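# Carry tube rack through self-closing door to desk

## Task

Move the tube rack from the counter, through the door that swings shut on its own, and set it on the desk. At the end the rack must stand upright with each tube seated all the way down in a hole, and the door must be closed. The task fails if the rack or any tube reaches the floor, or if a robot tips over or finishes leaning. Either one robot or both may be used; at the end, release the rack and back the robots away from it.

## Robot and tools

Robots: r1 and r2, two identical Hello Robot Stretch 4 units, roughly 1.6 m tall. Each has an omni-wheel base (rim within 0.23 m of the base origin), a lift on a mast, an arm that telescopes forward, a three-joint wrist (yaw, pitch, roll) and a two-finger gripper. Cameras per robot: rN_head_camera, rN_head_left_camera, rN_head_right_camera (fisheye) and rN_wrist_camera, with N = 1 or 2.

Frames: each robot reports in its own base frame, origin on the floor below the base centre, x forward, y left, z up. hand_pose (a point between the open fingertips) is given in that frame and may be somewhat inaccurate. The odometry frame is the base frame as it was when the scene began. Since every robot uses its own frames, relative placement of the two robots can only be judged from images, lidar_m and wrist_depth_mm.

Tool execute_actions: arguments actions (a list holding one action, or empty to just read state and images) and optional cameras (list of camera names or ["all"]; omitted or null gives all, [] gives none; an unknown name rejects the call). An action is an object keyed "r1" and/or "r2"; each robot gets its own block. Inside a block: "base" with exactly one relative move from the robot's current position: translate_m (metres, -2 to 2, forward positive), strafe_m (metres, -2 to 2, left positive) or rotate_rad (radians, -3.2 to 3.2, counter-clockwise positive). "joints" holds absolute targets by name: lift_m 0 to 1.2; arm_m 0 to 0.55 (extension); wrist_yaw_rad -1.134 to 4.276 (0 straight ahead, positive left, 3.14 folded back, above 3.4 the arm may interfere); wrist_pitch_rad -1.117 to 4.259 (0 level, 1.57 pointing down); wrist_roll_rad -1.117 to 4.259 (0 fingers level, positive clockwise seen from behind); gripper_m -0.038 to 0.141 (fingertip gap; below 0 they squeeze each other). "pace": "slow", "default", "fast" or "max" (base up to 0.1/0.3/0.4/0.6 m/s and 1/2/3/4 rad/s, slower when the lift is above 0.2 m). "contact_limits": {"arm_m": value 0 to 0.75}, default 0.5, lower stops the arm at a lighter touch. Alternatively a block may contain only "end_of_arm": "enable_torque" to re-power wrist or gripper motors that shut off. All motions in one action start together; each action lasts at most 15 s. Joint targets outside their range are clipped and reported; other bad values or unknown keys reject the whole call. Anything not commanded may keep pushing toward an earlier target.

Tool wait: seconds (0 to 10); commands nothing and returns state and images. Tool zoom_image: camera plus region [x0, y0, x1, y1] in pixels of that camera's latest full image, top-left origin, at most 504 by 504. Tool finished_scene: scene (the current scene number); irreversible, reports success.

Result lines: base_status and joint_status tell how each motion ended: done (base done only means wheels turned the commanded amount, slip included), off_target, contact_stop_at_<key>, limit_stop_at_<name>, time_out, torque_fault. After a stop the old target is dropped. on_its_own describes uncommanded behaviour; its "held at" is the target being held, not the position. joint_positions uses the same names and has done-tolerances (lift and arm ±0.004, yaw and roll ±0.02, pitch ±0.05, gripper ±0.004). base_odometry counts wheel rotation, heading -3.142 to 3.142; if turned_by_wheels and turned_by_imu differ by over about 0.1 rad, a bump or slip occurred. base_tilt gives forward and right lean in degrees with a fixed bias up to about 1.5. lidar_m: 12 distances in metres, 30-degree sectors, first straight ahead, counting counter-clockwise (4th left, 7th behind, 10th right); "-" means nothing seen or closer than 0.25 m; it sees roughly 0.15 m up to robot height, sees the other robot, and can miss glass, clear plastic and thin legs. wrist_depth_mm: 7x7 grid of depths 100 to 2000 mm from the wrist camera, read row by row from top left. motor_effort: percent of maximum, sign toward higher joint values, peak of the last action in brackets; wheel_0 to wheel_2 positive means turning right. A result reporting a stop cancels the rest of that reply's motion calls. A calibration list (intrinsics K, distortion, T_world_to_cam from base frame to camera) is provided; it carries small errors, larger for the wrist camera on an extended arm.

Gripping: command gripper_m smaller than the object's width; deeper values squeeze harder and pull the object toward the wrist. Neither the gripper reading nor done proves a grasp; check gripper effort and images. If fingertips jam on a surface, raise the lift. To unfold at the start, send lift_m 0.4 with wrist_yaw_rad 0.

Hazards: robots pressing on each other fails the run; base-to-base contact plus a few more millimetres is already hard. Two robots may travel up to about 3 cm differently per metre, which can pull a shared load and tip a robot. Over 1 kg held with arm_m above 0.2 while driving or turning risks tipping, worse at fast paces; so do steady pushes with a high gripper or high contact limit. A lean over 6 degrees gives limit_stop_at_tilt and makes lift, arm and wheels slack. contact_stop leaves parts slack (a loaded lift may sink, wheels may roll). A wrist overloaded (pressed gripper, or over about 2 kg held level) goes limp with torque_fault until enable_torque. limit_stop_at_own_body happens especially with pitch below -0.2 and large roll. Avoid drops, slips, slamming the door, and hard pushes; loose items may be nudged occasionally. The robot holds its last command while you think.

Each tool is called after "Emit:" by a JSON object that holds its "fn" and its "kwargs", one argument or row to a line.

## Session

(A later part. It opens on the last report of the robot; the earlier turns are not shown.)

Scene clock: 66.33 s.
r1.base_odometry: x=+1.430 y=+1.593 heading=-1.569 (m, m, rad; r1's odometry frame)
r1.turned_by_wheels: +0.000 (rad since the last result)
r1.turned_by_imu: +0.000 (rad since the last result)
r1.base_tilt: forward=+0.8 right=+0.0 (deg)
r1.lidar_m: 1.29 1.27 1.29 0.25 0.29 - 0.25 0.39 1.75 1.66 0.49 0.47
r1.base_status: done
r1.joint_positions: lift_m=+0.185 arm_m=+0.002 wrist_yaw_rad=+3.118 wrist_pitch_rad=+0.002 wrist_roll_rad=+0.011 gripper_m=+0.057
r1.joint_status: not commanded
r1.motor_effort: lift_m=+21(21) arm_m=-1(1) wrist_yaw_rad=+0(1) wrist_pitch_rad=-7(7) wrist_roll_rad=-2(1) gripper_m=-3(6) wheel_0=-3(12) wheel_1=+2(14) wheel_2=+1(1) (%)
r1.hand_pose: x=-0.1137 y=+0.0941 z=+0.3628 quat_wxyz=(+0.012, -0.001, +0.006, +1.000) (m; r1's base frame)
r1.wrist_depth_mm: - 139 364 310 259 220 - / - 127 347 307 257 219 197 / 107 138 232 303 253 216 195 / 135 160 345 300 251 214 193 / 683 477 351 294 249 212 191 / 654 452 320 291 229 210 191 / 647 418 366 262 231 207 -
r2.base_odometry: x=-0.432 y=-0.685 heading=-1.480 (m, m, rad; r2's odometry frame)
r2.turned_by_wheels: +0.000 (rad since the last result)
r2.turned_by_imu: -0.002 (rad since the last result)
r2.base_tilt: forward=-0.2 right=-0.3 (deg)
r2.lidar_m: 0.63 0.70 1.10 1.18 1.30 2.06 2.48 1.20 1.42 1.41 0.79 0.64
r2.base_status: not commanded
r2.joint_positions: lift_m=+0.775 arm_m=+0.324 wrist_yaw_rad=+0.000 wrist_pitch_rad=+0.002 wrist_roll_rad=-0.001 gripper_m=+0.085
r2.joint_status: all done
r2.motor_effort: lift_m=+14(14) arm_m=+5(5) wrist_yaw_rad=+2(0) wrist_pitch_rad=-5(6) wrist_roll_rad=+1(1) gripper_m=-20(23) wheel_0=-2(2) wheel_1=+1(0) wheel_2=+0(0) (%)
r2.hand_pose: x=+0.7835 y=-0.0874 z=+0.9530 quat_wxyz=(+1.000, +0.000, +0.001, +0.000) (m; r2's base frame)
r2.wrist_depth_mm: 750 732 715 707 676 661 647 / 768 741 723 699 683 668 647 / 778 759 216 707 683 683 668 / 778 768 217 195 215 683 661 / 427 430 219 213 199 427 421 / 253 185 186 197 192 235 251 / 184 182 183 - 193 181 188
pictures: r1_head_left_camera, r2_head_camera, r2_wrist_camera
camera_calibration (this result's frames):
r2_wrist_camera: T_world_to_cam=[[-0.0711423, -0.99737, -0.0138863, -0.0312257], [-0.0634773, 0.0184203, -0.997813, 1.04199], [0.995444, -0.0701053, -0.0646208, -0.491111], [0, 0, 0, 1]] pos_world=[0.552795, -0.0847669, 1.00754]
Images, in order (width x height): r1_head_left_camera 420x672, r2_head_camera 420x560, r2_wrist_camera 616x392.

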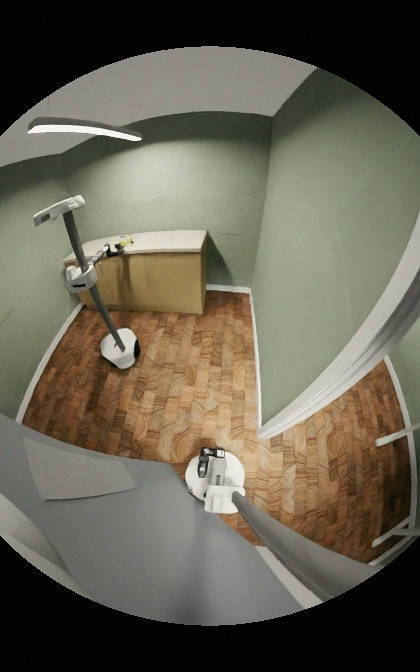

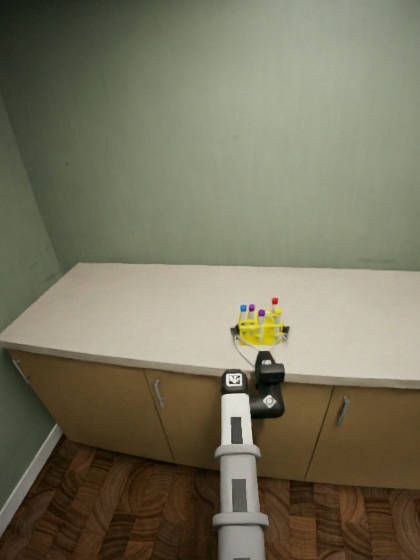

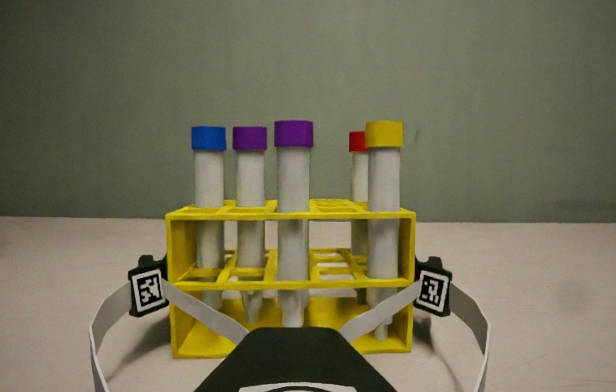

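Emit:
{"fn": "execute_actions", "kwargs": {
  "actions": [
    {"r1":{"base":{"translate_m":-0.38}},"r2":{"joints":{"gripper_m":0.07,"lift_m":0.815},"pace":"slow"}}
  ],
  "cameras": ["r1_head_left_camera","r2_wrist_camera"]
}}

Scene clock: 71.33 s.
r1.base_odometry: x=+1.430 y=+1.973 heading=-1.569 (m, m, rad; r1's odometry frame)
r1.turned_by_wheels: +0.000 (rad since the last result)
r1.turned_by_imu: +0.001 (rad since the last result)
r1.base_tilt: forward=+0.8 right=+0.0 (deg)
r1.lidar_m: 1.30 1.56 2.37 2.27 0.31 0.25 0.25 0.25 0.34 1.69 1.74 0.78
r1.base_status: done
r1.joint_positions: lift_m=+0.185 arm_m=+0.002 wrist_yaw_rad=+3.118 wrist_pitch_rad=+0.002 wrist_roll_rad=+0.011 gripper_m=+0.057
r1.joint_status: not commanded
r1.motor_effort: lift_m=+21(21) arm_m=-1(1) wrist_yaw_rad=+1(1) wrist_pitch_rad=-6(7) wrist_roll_rad=-2(2) gripper_m=-4(3) wheel_0=-4(12) wheel_1=-2(7) wheel_2=+2(14) (%)
r1.hand_pose: x=-0.1137 y=+0.0941 z=+0.3628 quat_wxyz=(+0.012, -0.001, +0.006, +1.000) (m; r1's base frame)
r1.wrist_depth_mm: - 139 347 345 351 353 357 / - 126 343 347 347 351 355 / 107 138 230 347 347 351 351 / 135 161 342 345 347 351 351 / 338 340 342 342 345 347 351 / 334 336 338 342 343 347 349 / 336 336 340 342 342 347 347
r2.base_odometry: x=-0.432 y=-0.685 heading=-1.480 (m, m, rad; r2's odometry frame)
r2.turned_by_wheels: +0.000 (rad since the last result)
r2.turned_by_imu: -0.001 (rad since the last result)
r2.base_tilt: forward=-0.1 right=-0.3 (deg)
r2.lidar_m: 0.62 0.68 1.08 1.17 1.31 2.07 1.64 1.56 1.42 1.41 0.78 0.64
r2.base_status: not commanded
r2.joint_positions: lift_m=+0.815 arm_m=+0.324 wrist_yaw_rad=+0.000 wrist_pitch_rad=+0.003 wrist_roll_rad=-0.001 gripper_m=+0.070
r2.joint_status: all done
r2.motor_effort: lift_m=+24(22) arm_m=+5(5) wrist_yaw_rad=+0(1) wrist_pitch_rad=-9(9) wrist_roll_rad=+1(1) gripper_m=-25(24) wheel_0=-2(2) wheel_1=+0(1) wheel_2=+0(0) (%)
r2.hand_pose: x=+0.7835 y=-0.0874 z=+0.9919 quat_wxyz=(+1.000, +0.000, +0.002, +0.000) (m; r2's base frame)
r2.wrist_depth_mm: 759 732 707 699 668 661 640 / 759 750 723 699 691 661 654 / 778 759 212 707 683 668 661 / 778 759 211 191 216 683 668 / 591 591 213 208 196 585 580 / 349 180 199 193 191 304 345 / 247 254 199 - 239 251 253
pictures: r1_head_left_camera, r2_wrist_camera
camera_calibration (this result's frames):
r2_wrist_camera: T_world_to_cam=[[-0.0711567, -0.997369, -0.0138139, -0.0307469], [-0.0644971, 0.0184207, -0.997748, 1.08148], [0.995378, -0.0701054, -0.0656382, -0.487542], [0, 0, 0, 1]] pos_world=[0.552853, -0.0847669, 1.04661]
Images, in order (width x height): r1_head_left_camera 420x672, r2_wrist_camera 616x392.

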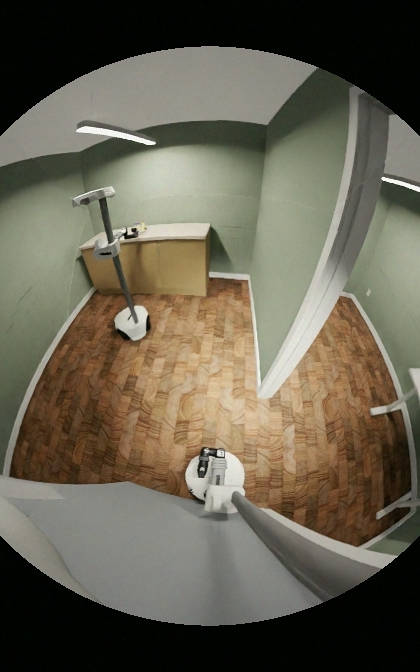

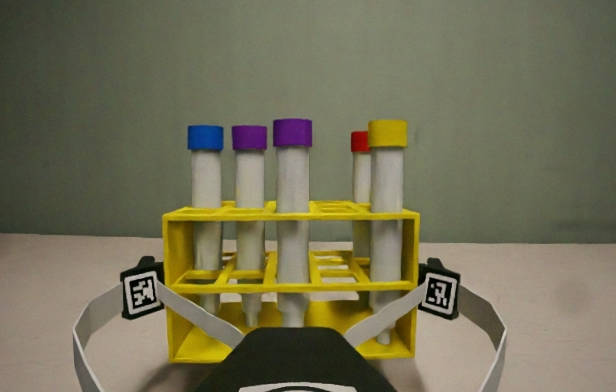

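Emit:
{"fn": "execute_actions", "kwargs": {
  "actions": [
    {"r1":{"base":{"strafe_m":0.42},"pace":"fast"},"r2":{"base":{"rotate_rad":-1.76},"joints":{"arm_m":0.0}}}
  ],
  "cameras": ["r2_head_left_camera","r2_wrist_camera"]
}}

Scene clock: 79.13 s.
r1.base_odometry: x=+1.850 y=+1.973 heading=-1.570 (m, m, rad; r1's odometry frame)
r1.turned_by_wheels: +0.000 (rad since the last result)
r1.turned_by_imu: +0.000 (rad since the last result)
r1.base_tilt: forward=+0.7 right=+0.1 (deg)
r1.lidar_m: 1.24 1.27 1.95 1.84 0.27 0.25 - 0.25 0.32 2.11 1.03 1.07
r1.base_status: done
r1.joint_positions: lift_m=+0.185 arm_m=+0.002 wrist_yaw_rad=+3.118 wrist_pitch_rad=+0.002 wrist_roll_rad=+0.011 gripper_m=+0.057
r1.joint_status: not commanded
r1.motor_effort: lift_m=+21(21) arm_m=+0(1) wrist_yaw_rad=-1(1) wrist_pitch_rad=-6(7) wrist_roll_rad=-2(1) gripper_m=-3(3) wheel_0=-2(16) wheel_1=-3(13) wheel_2=+3(3) (%)
r1.hand_pose: x=-0.1137 y=+0.0941 z=+0.3628 quat_wxyz=(+0.012, -0.001, +0.006, +1.000) (m; r1's base frame)
r1.wrist_depth_mm: - 139 325 327 329 1205 1281 / - 126 324 327 327 1229 1281 / 107 139 231 322 325 1255 1255 / 135 161 319 322 325 1229 1255 / 314 319 320 320 324 1229 1255 / 315 315 320 320 325 1182 1229 / 314 315 319 322 324 1060 1118
r2.base_odometry: x=-0.432 y=-0.685 heading=+3.044 (m, m, rad; r2's odometry frame)
r2.turned_by_wheels: -1.760 (rad since the last result)
r2.turned_by_imu: -1.733 (rad since the last result)
r2.base_tilt: forward=-0.1 right=-0.3 (deg)
r2.lidar_m: 0.41 0.94 0.65 0.60 0.65 0.89 1.15 1.22 1.64 2.43 1.35 0.43
r2.base_status: done
r2.joint_positions: lift_m=+0.815 arm_m=+0.002 wrist_yaw_rad=+0.000 wrist_pitch_rad=+0.003 wrist_roll_rad=-0.001 gripper_m=+0.070
r2.joint_status: all done
joint sent to its limit — the command would take r2.arm_m past its lower limit, so that joint was sent only as far as its limit.
r2.motor_effort: lift_m=+24(24) arm_m=-5(4) wrist_yaw_rad=+1(4) wrist_pitch_rad=-10(10) wrist_roll_rad=+2(0) gripper_m=-23(24) wheel_0=+3(7) wheel_1=+2(11) wheel_2=-1(8) (%)
r2.hand_pose: x=+0.4614 y=-0.0875 z=+0.9918 quat_wxyz=(+1.000, +0.000, +0.002, +0.000) (m; r2's base frame)
r2.wrist_depth_mm: 1118 1138 1160 1182 1182 - - / 1138 1138 1160 1182 1205 - - / 1138 1160 214 1182 1182 - - / 1160 1160 214 190 243 - - / 1160 1182 215 207 206 - - / 1182 180 199 192 191 - - / 1182 1205 200 - 1281 1863 1921
pictures: r2_head_left_camera, r2_wrist_camera
camera_calibration (this result's frames):
r2_wrist_camera: T_world_to_cam=[[-0.0714906, -0.997346, -0.0137866, -0.0536391], [-0.0648347, 0.0184393, -0.997726, 1.06075], [0.995332, -0.0704342, -0.0659809, -0.166534], [0, 0, 0, 1]] pos_world=[0.230695, -0.0847858, 1.04661]
Images, in order (width x height): r2_head_left_camera 420x672, r2_wrist_camera 616x392.

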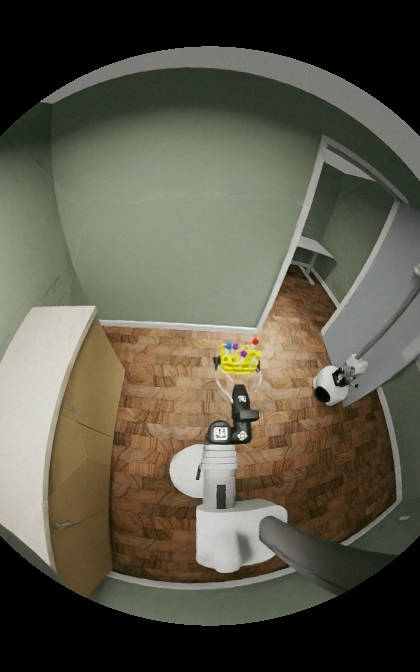

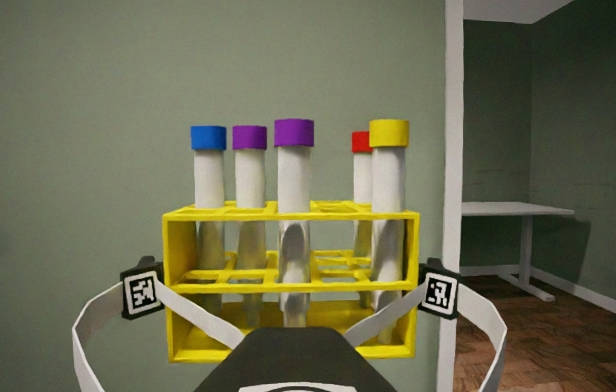

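Emit:
{"fn": "execute_actions", "kwargs": {
  "actions": [
    {"r1":{"base":{"translate_m":-0.35}},"r2":{"base":{"strafe_m":-1.03},"joints":{"lift_m":0.7},"pace":"fast"}}
  ],
  "cameras": ["r2_head_left_camera","r2_wrist_camera","r2_head_camera"]
}}

Scene clock: 86.13 s.
r1.base_odometry: x=+1.850 y=+2.316 heading=-1.559 (m, m, rad; r1's odometry frame)
r1.turned_by_wheels: +0.011 (rad since the last result)
r1.turned_by_imu: +0.047 (rad since the last result)
r1.base_tilt: forward=+0.6 right=+0.1 (deg)
r1.lidar_m: 0.56 0.51 0.71 1.82 1.04 0.25 - - 0.25 0.44 1.33 1.25
r1.base_status: translate_m contact_stop (by the wheels' count: -0.342 of -0.350)
r1.joint_positions: lift_m=+0.185 arm_m=+0.002 wrist_yaw_rad=+3.119 wrist_pitch_rad=+0.003 wrist_roll_rad=+0.011 gripper_m=+0.057
r1.joint_status: not commanded
r1.on_its_own: the wheels are slack since a contact_stop
r1.motor_effort: lift_m=+21(21) arm_m=+0(0) wrist_yaw_rad=-1(8) wrist_pitch_rad=-7(8) wrist_roll_rad=-1(3) gripper_m=-2(3) wheel_0=+0(22) wheel_1=+0(32) wheel_2=+0(35) (%)
r1.hand_pose: x=-0.1139 y=+0.0941 z=+0.3627 quat_wxyz=(+0.012, -0.001, +0.006, +1.000) (m; r1's base frame)
r1.wrist_depth_mm: - 139 332 359 389 917 946 / - 126 334 359 392 917 931 / 107 138 231 359 394 946 931 / 135 160 334 362 917 917 931 / 289 309 336 362 917 917 917 / 290 303 322 355 917 917 917 / 290 309 324 366 387 917 904
r2.base_odometry: x=-0.331 y=+0.340 heading=+3.044 (m, m, rad; r2's odometry frame)
r2.turned_by_wheels: +0.000 (rad since the last result)
r2.turned_by_imu: -0.005 (rad since the last result)
r2.base_tilt: forward=-0.1 right=-0.3 (deg)
r2.lidar_m: 0.42 1.47 1.74 1.65 1.68 1.23 1.15 1.19 1.52 1.40 0.70 0.45
r2.base_status: done
r2.joint_positions: lift_m=+0.700 arm_m=+0.002 wrist_yaw_rad=+0.000 wrist_pitch_rad=+0.003 wrist_roll_rad=-0.001 gripper_m=+0.070
r2.joint_status: all done
r2.motor_effort: lift_m=+14(17) arm_m=-4(5) wrist_yaw_rad=+0(0) wrist_pitch_rad=-9(8) wrist_roll_rad=+1(1) gripper_m=-24(23) wheel_0=-2(10) wheel_1=+1(14) wheel_2=+1(0) (%)
r2.hand_pose: x=+0.4614 y=-0.0875 z=+0.8776 quat_wxyz=(+1.000, +0.000, +0.002, +0.000) (m; r2's base frame)
r2.wrist_depth_mm: 1118 1138 - - - 1060 842 / 1138 1182 - - - 1078 854 / 1138 1182 211 - - 1078 866 / 1182 1205 213 190 243 1078 866 / 1160 1182 213 208 198 1098 854 / 1182 181 198 192 191 976 866 / 1205 1205 199 - 1618 1098 866
pictures: r2_head_camera, r2_head_left_camera, r2_wrist_camera
camera_calibration (this result's frames):
r2_wrist_camera: T_world_to_cam=[[-0.0713096, -0.997359, -0.0137926, -0.0552402], [-0.0647537, 0.0184275, -0.997731, 0.946788], [0.99535, -0.0702547, -0.0658968, -0.17414], [0, 0, 0, 1]] pos_world=[0.230699, -0.0847754, 0.932403]
Images, in order (width x height): r2_head_camera 420x560, r2_head_left_camera 420x672, r2_wrist_camera 616x392.

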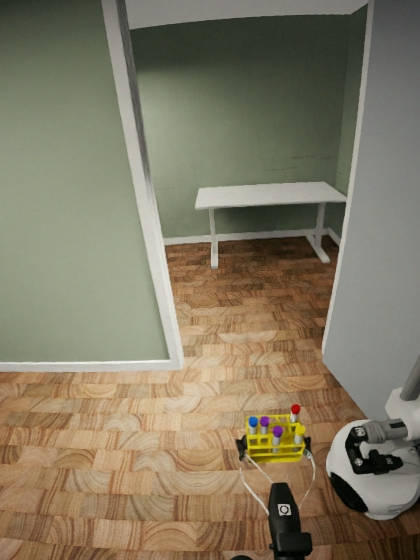

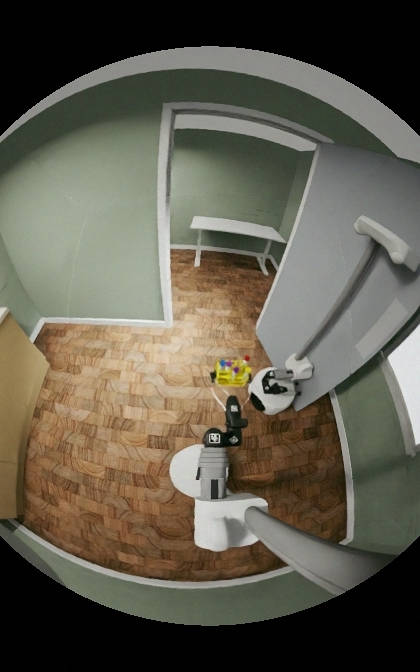

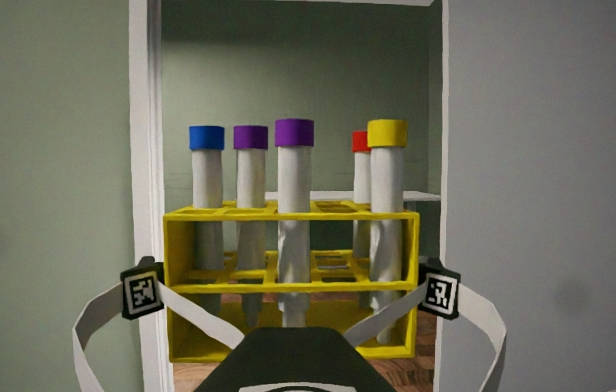

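Emit:
{"fn": "execute_actions", "kwargs": {
  "actions": [
    {"r1":{"base":{"translate_m":0.01},"pace":"slow"},"r2":{"base":{"translate_m":2.0},"pace":"max"}}
  ],
  "cameras": ["r1_head_left_camera","r2_wrist_camera","r2_head_camera"]
}}

Scene clock: 96.20 s.
r1.base_odometry: x=+1.850 y=+2.306 heading=-1.559 (m, m, rad; r1's odometry frame)
r1.turned_by_wheels: +0.000 (rad since the last result)
r1.turned_by_imu: +0.000 (rad since the last result)
r1.base_tilt: forward=+0.8 right=+0.0 (deg)
r1.lidar_m: 2.29 2.41 1.85 1.81 1.04 0.25 - - 0.25 0.47 1.23 1.25
r1.base_status: done
r1.joint_positions: lift_m=+0.185 arm_m=+0.002 wrist_yaw_rad=+3.119 wrist_pitch_rad=+0.003 wrist_roll_rad=+0.011 gripper_m=+0.057
r1.joint_status: not commanded
r1.motor_effort: lift_m=+21(21) arm_m=+0(0) wrist_yaw_rad=-1(1) wrist_pitch_rad=-7(7) wrist_roll_rad=-1(1) gripper_m=-3(4) wheel_0=+3(4) wheel_1=+1(2) wheel_2=-4(7) (%)
r1.hand_pose: x=-0.1139 y=+0.0941 z=+0.3627 quat_wxyz=(+0.012, -0.001, +0.006, +1.000) (m; r1's base frame)
r1.wrist_depth_mm: - 139 332 357 387 946 931 / - 126 330 357 387 917 931 / 107 138 229 357 392 931 931 / 135 160 332 359 931 931 931 / 291 310 334 357 931 931 946 / 293 303 322 353 917 931 946 / 293 310 324 364 379 917 917
r2.base_odometry: x=-2.322 y=+0.535 heading=+3.044 (m, m, rad; r2's odometry frame)
r2.turned_by_wheels: +0.000 (rad since the last result)
r2.turned_by_imu: -0.009 (rad since the last result)
r2.base_tilt: forward=-0.2 right=-0.3 (deg)
r2.lidar_m: 0.43 0.84 2.21 1.82 0.60 0.55 3.17 0.91 0.74 1.38 1.16 0.44
r2.base_status: done
r2.joint_positions: lift_m=+0.700 arm_m=+0.002 wrist_yaw_rad=+0.000 wrist_pitch_rad=+0.003 wrist_roll_rad=-0.001 gripper_m=+0.070
r2.joint_status: not commanded
r2.motor_effort: lift_m=+18(18) arm_m=-4(5) wrist_yaw_rad=-1(0) wrist_pitch_rad=-10(10) wrist_roll_rad=+1(1) gripper_m=-24(24) wheel_0=+1(9) wheel_1=+2(8) wheel_2=+1(12) (%)
r2.hand_pose: x=+0.4614 y=-0.0874 z=+0.8773 quat_wxyz=(+1.000, +0.000, +0.002, +0.000) (m; r2's base frame)
r2.wrist_depth_mm: 1229 1281 1281 1366 1366 1366 1397 / 1281 1281 1336 1336 1336 1397 1430 / 1281 1308 212 1336 1336 1430 1430 / 1308 1336 212 189 240 1464 1430 / 1308 1308 213 207 199 931 904 / 1336 180 199 191 191 627 1499 / 1336 1397 200 - 1430 1464 1499
pictures: r1_head_left_camera, r2_head_camera, r2_wrist_camera
camera_calibration (this result's frames):
r2_wrist_camera: T_world_to_cam=[[-0.0711085, -0.997373, -0.0137915, -0.0552827], [-0.064773, 0.0184145, -0.99773, 0.946474], [0.995363, -0.0700538, -0.0659123, -0.174115], [0, 0, 0, 1]] pos_world=[0.230682, -0.0847638, 0.932087]
Images, in order (width x height): r1_head_left_camera 420x672, r2_head_camera 420x560, r2_wrist_camera 616x392.

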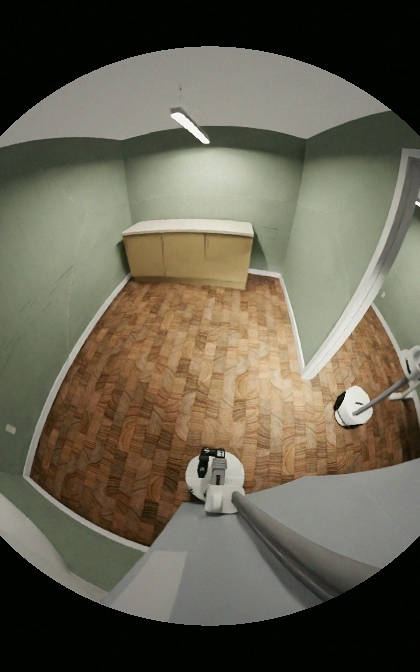

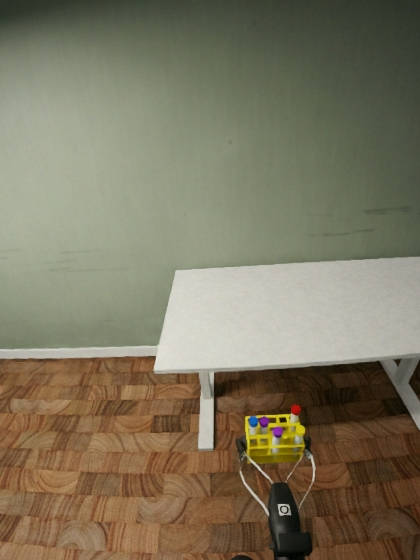

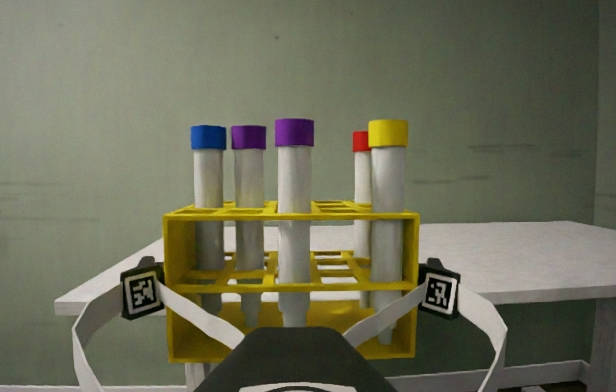

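Emit:
{"fn": "execute_actions", "kwargs": {
  "actions": [
    {"r1":{"base":{"strafe_m":0.55},"pace":"fast"},"r2":{"base":{"translate_m":0.2},"joints":{"arm_m":0.33,"lift_m":0.63},"pace":"fast"}}
  ],
  "cameras": ["r1_head_left_camera","r2_wrist_camera","r2_head_camera"]
}}

Scene clock: 101.83 s.
r1.base_odometry: x=+2.400 y=+2.312 heading=-1.559 (m, m, rad; r1's odometry frame)
r1.turned_by_wheels: +0.000 (rad since the last result)
r1.turned_by_imu: +0.001 (rad since the last result)
r1.base_tilt: forward=+0.8 right=-0.1 (deg)
r1.lidar_m: 2.31 1.74 1.30 1.26 1.07 0.73 0.73 0.79 1.18 0.37 0.36 1.96
r1.base_status: done
r1.joint_positions: lift_m=+0.185 arm_m=+0.002 wrist_yaw_rad=+3.119 wrist_pitch_rad=+0.003 wrist_roll_rad=+0.011 gripper_m=+0.057
r1.joint_status: not commanded
r1.motor_effort: lift_m=+21(21) arm_m=+0(0) wrist_yaw_rad=+0(1) wrist_pitch_rad=-7(7) wrist_roll_rad=-2(1) gripper_m=-4(3) wheel_0=+1(13) wheel_1=+0(12) wheel_2=+0(2) (%)
r1.hand_pose: x=-0.1139 y=+0.0941 z=+0.3627 quat_wxyz=(+0.012, -0.001, +0.006, +1.000) (m; r1's base frame)
r1.wrist_depth_mm: - 139 866 891 904 904 917 / - 126 891 904 904 931 931 / 107 138 230 891 917 917 917 / 136 160 878 891 931 917 946 / 866 866 891 891 904 917 931 / 831 854 866 866 904 917 917 / 798 798 854 878 878 891 904
r2.base_odometry: x=-2.521 y=+0.555 heading=+3.044 (m, m, rad; r2's odometry frame)
r2.turned_by_wheels: +0.000 (rad since the last result)
r2.turned_by_imu: -0.002 (rad since the last result)
r2.base_tilt: forward=-0.1 right=-0.3 (deg)
r2.lidar_m: 0.60 0.63 1.94 2.32 0.91 0.70 2.03 0.93 0.87 1.38 0.88 0.65
r2.base_status: done
r2.joint_positions: lift_m=+0.630 arm_m=+0.329 wrist_yaw_rad=+0.000 wrist_pitch_rad=+0.003 wrist_roll_rad=+0.000 gripper_m=+0.070
r2.joint_status: all done
r2.motor_effort: lift_m=+14(14) arm_m=+5(6) wrist_yaw_rad=-2(1) wrist_pitch_rad=-10(10) wrist_roll_rad=+1(1) gripper_m=-24(24) wheel_0=+1(5) wheel_1=+1(6) wheel_2=+0(12) (%)
r2.hand_pose: x=+0.7886 y=-0.0873 z=+0.8076 quat_wxyz=(+1.000, +0.000, +0.002, +0.000) (m; r2's base frame)
r2.wrist_depth_mm: 768 798 798 820 842 854 866 / 788 809 820 842 842 866 866 / 798 809 213 842 842 891 891 / 809 831 212 190 241 878 904 / 798 621 213 207 196 615 597 / 364 181 200 191 190 317 362 / 258 264 200 - 250 262 271
pictures: r1_head_left_camera, r2_head_camera, r2_wrist_camera
camera_calibration (this result's frames):
r2_wrist_camera: T_world_to_cam=[[-0.0708908, -0.997388, -0.0138515, -0.0330335], [-0.0647165, 0.0184562, -0.997733, 0.898134], [0.995382, -0.0698337, -0.0658558, -0.504498], [0, 0, 0, 1]] pos_world=[0.55795, -0.0847542, 0.862416]
Images, in order (width x height): r1_head_left_camera 420x672, r2_head_camera 420x560, r2_wrist_camera 616x392.

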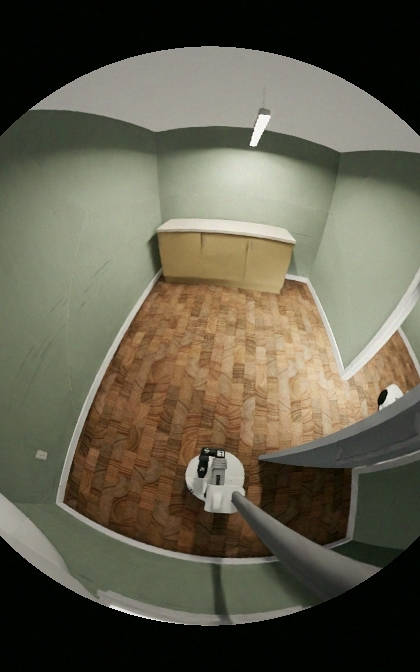

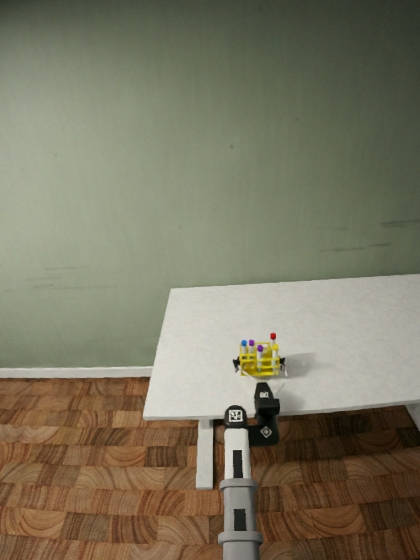

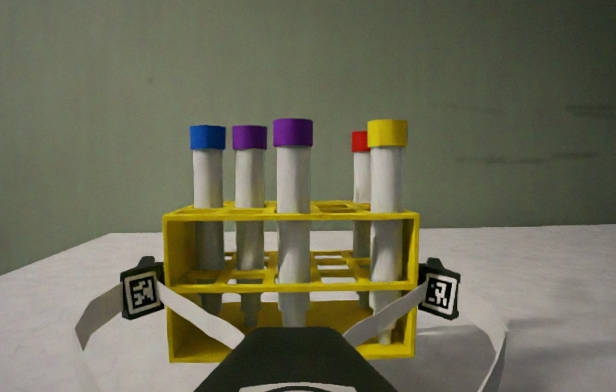

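Emit:
{"fn": "execute_actions", "kwargs": {
  "actions": [
    {"r2":{"joints":{"lift_m":0.585},"pace":"slow"}}
  ],
  "cameras": ["r2_wrist_camera"]
}}

Emit:
{"fn": "execute_actions", "kwargs": {
  "actions": [
    {"r2":{"joints":{"gripper_m":0.141}}}
  ],
  "cameras": ["r2_wrist_camera"]
}}

Emit:
{"fn": "execute_actions", "kwargs": {
  "actions": [
    {"r2":{"joints":{"arm_m":0.01},"pace":"fast"}}
  ],
  "cameras": ["r1_head_right_camera","r2_wrist_camera"]
}}

Scene clock: 106.00 s.
r1.base_odometry: x=+2.400 y=+2.312 heading=-1.559 (m, m, rad; r1's odometry frame)
r1.turned_by_wheels: +0.000 (rad since the last result)
r1.turned_by_imu: +0.000 (rad since the last result)
r1.base_tilt: forward=+0.6 right=+0.0 (deg)
r1.lidar_m: 2.30 1.74 1.32 1.24 1.06 0.76 0.75 0.79 1.17 1.30 1.41 2.00
r1.base_status: not commanded
r1.joint_positions: lift_m=+0.185 arm_m=+0.002 wrist_yaw_rad=+3.119 wrist_pitch_rad=+0.003 wrist_roll_rad=+0.011 gripper_m=+0.057
r1.joint_status: not commanded
r1.motor_effort: lift_m=+21(21) arm_m=+0(1) wrist_yaw_rad=+2(1) wrist_pitch_rad=-6(7) wrist_roll_rad=-2(1) gripper_m=-3(5) wheel_0=+1(1) wheel_1=+0(0) wheel_2=+0(0) (%)
r1.hand_pose: x=-0.1139 y=+0.0941 z=+0.3627 quat_wxyz=(+0.012, -0.001, +0.006, +1.000) (m; r1's base frame)
r1.wrist_depth_mm: - 139 866 891 891 917 931 / - 126 878 891 891 904 917 / 107 138 230 878 891 917 917 / 135 160 904 891 904 904 904 / 866 878 891 891 904 917 917 / 854 866 866 878 891 891 917 / 809 809 866 878 891 878 904
r2.base_odometry: x=-2.521 y=+0.555 heading=+3.044 (m, m, rad; r2's odometry frame)
r2.turned_by_wheels: +0.000 (rad since the last result)
r2.turned_by_imu: -0.001 (rad since the last result)
r2.base_tilt: forward=-0.2 right=-0.3 (deg)
r2.lidar_m: 0.60 0.64 1.91 2.35 0.90 0.72 0.68 0.70 0.86 1.38 0.89 0.65
r2.base_status: not commanded
r2.joint_positions: lift_m=+0.586 arm_m=+0.329 wrist_yaw_rad=-0.001 wrist_pitch_rad=-0.007 wrist_roll_rad=-0.001 gripper_m=+0.070
r2.joint_status: all done
r2.motor_effort: lift_m=+4(15) arm_m=+4(5) wrist_yaw_rad=+1(2) wrist_pitch_rad=+21(20) wrist_roll_rad=+3(2) gripper_m=-24(24) wheel_0=+1(1) wheel_1=+1(1) wheel_2=+0(0) (%)
r2.hand_pose: x=+0.7885 y=-0.0876 z=+0.7664 quat_wxyz=(+1.000, -0.001, -0.004, +0.000) (m; r2's base frame)
r2.wrist_depth_mm: 778 788 820 820 854 866 878 / 788 798 831 842 854 878 891 / 798 820 211 831 854 878 891 / 809 820 213 190 242 878 904 / 504 508 213 208 198 508 500 / 286 180 198 191 191 248 286 / 198 203 193 - 198 203 211
pictures: r2_wrist_camera
camera_calibration (this result's frames):
r2_wrist_camera: T_world_to_cam=[[-0.0717968, -0.997322, -0.0139161, -0.0331437], [-0.0543214, 0.0178412, -0.998364, 0.849272], [0.995939, -0.0709234, -0.0554569, -0.515641], [0, 0, 0, 1]] pos_world=[0.557301, -0.084778, 0.818825]
Images, in order (width x height): r2_wrist_camera 616x392.

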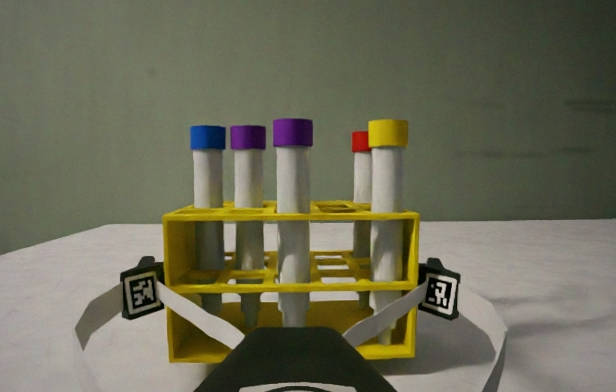

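Scene clock: 107.73 s.
r1.base_odometry: x=+2.400 y=+2.312 heading=-1.559 (m, m, rad; r1's odometry frame)
r1.turned_by_wheels: +0.000 (rad since the last result)
r1.turned_by_imu: +0.000 (rad since the last result)
r1.base_tilt: forward=+0.6 right=+0.1 (deg)
r1.lidar_m: 2.31 1.71 1.30 1.26 1.10 0.76 0.72 0.75 1.19 1.31 1.40 2.00
r1.base_status: not commanded
r1.joint_positions: lift_m=+0.185 arm_m=+0.002 wrist_yaw_rad=+3.119 wrist_pitch_rad=+0.003 wrist_roll_rad=+0.011 gripper_m=+0.057
r1.joint_status: not commanded
r1.motor_effort: lift_m=+21(21) arm_m=+0(0) wrist_yaw_rad=+0(1) wrist_pitch_rad=-7(7) wrist_roll_rad=-2(1) gripper_m=-4(3) wheel_0=+1(1) wheel_1=+0(0) wheel_2=+0(0) (%)
r1.hand_pose: x=-0.1139 y=+0.0941 z=+0.3627 quat_wxyz=(+0.012, -0.001, +0.006, +1.000) (m; r1's base frame)
r1.wrist_depth_mm: - 139 866 878 904 917 946 / - 126 891 891 891 917 931 / 107 138 230 891 904 931 931 / 135 160 878 891 891 917 917 / 866 854 878 878 891 891 917 / 854 866 854 878 904 917 917 / 798 809 854 866 878 891 904
r2.base_odometry: x=-2.521 y=+0.555 heading=+3.044 (m, m, rad; r2's odometry frame)
r2.turned_by_wheels: +0.000 (rad since the last result)
r2.turned_by_imu: +0.000 (rad since the last result)
r2.base_tilt: forward=-0.1 right=-0.3 (deg)
r2.lidar_m: 0.59 0.63 1.93 2.34 0.91 0.71 0.68 0.71 0.87 1.38 0.90 0.63
r2.base_status: not commanded
r2.joint_positions: lift_m=+0.586 arm_m=+0.329 wrist_yaw_rad=-0.001 wrist_pitch_rad=-0.008 wrist_roll_rad=-0.001 gripper_m=+0.141
r2.joint_status: all done
r2.motor_effort: lift_m=+4(4) arm_m=+5(5) wrist_yaw_rad=+3(2) wrist_pitch_rad=+21(20) wrist_roll_rad=+2(3) gripper_m=+1(23) wheel_0=+1(2) wheel_1=+1(1) wheel_2=+0(1) (%)
r2.hand_pose: x=+0.7885 y=-0.0876 z=+0.7666 quat_wxyz=(+1.000, -0.001, -0.004, +0.000) (m; r2's base frame)
r2.wrist_depth_mm: 788 798 820 831 854 866 878 / 788 820 820 842 842 878 891 / 788 820 820 842 854 878 891 / 809 820 231 842 866 878 891 / 500 504 231 250 216 512 504 / 285 250 222 203 212 270 287 / 205 203 199 - 212 202 211
pictures: r2_wrist_camera
camera_calibration (this result's frames):
r2_wrist_camera: T_world_to_cam=[[-0.0718404, -0.997319, -0.0139344, -0.0331079], [-0.0538871, 0.017831, -0.998388, 0.849072], [0.995959, -0.0709737, -0.0550236, -0.515982], [0, 0, 0, 1]] pos_world=[0.557273, -0.0847801, 0.81885]
Images, in order (width x height): r2_wrist_camera 616x392.

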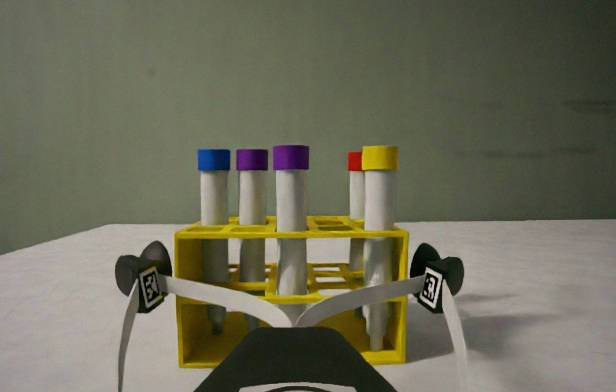

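Scene clock: 109.47 s.
r1.base_odometry: x=+2.400 y=+2.312 heading=-1.559 (m, m, rad; r1's odometry frame)
r1.turned_by_wheels: +0.000 (rad since the last result)
r1.turned_by_imu: +0.000 (rad since the last result)
r1.base_tilt: forward=+0.7 right=+0.1 (deg)
r1.lidar_m: 2.29 1.78 1.28 1.25 1.07 0.76 0.74 0.79 1.18 1.31 1.38 1.99
r1.base_status: not commanded
r1.joint_positions: lift_m=+0.185 arm_m=+0.002 wrist_yaw_rad=+3.119 wrist_pitch_rad=+0.003 wrist_roll_rad=+0.011 gripper_m=+0.057
r1.joint_status: not commanded
r1.motor_effort: lift_m=+21(21) arm_m=+0(0) wrist_yaw_rad=+1(1) wrist_pitch_rad=-7(7) wrist_roll_rad=-1(2) gripper_m=-4(1) wheel_0=+1(1) wheel_1=+0(0) wheel_2=+0(0) (%)
r1.hand_pose: x=-0.1139 y=+0.0941 z=+0.3627 quat_wxyz=(+0.012, -0.001, +0.006, +1.000) (m; r1's base frame)
r1.wrist_depth_mm: - 139 866 891 891 917 931 / - 126 891 904 904 931 917 / 107 138 231 891 891 917 917 / 135 161 866 904 891 904 931 / 866 878 878 891 904 904 904 / 866 854 866 878 891 891 917 / 788 809 866 891 878 878 904
r2.base_odometry: x=-2.521 y=+0.555 heading=+3.044 (m, m, rad; r2's odometry frame)
r2.turned_by_wheels: +0.000 (rad since the last result)
r2.turned_by_imu: -0.001 (rad since the last result)
r2.base_tilt: forward=-0.1 right=-0.3 (deg)
r2.lidar_m: 0.59 0.62 1.92 2.35 0.91 0.69 0.68 0.71 0.88 1.38 0.89 0.65
r2.base_status: not commanded
r2.joint_positions: lift_m=+0.585 arm_m=+0.011 wrist_yaw_rad=+0.000 wrist_pitch_rad=+0.002 wrist_roll_rad=-0.001 gripper_m=+0.141
r2.joint_status: all done
r2.motor_effort: lift_m=+14(14) arm_m=-4(6) wrist_yaw_rad=+1(5) wrist_pitch_rad=-6(23) wrist_roll_rad=+2(3) gripper_m=+2(1) wheel_0=+1(2) wheel_1=+1(1) wheel_2=-1(1) (%)
r2.hand_pose: x=+0.4702 y=-0.0875 z=+0.7629 quat_wxyz=(+1.000, +0.000, +0.001, +0.000) (m; r2's base frame)
r2.wrist_depth_mm: 1060 1078 1118 1138 1138 1182 1205 / 1078 1098 1138 1138 1160 1205 1205 / 1078 1118 1118 1138 1205 1205 1229 / 1118 1118 960 544 1182 1205 1229 / 436 439 445 442 442 433 430 / 1138 723 778 389 1229 1255 1281 / 1138 1182 1182 - 1229 1255 1281
pictures: r1_head_right_camera, r2_wrist_camera
camera_calibration (this result's frames):
r2_wrist_camera: T_world_to_cam=[[-0.0713853, -0.997353, -0.0138293, -0.0561552], [-0.063644, 0.0183908, -0.997803, 0.832464], [0.995416, -0.0703484, -0.0647884, -0.191364], [0, 0, 0, 1]] pos_world=[0.239459, -0.0847784, 0.81746]
Images, in order (width x height): r1_head_right_camera 420x672, r2_wrist_camera 616x392.

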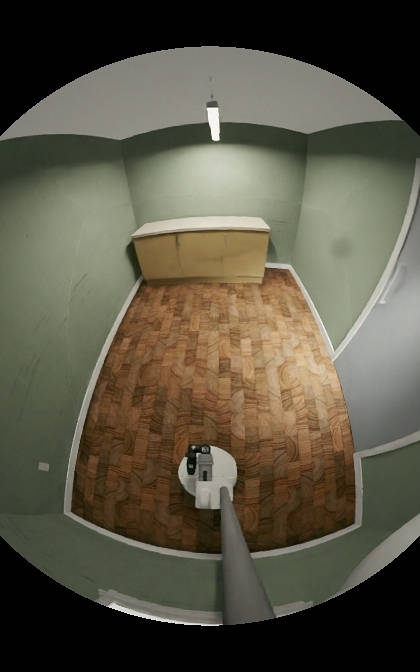

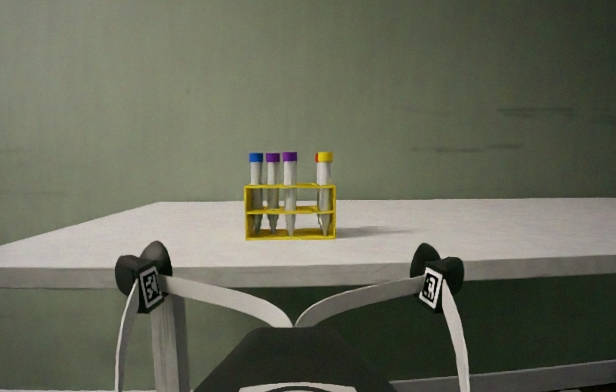

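Emit:
{"fn": "finished_scene", "kwargs": {
  "scene": 1
}}

The scene is finished: the task was done.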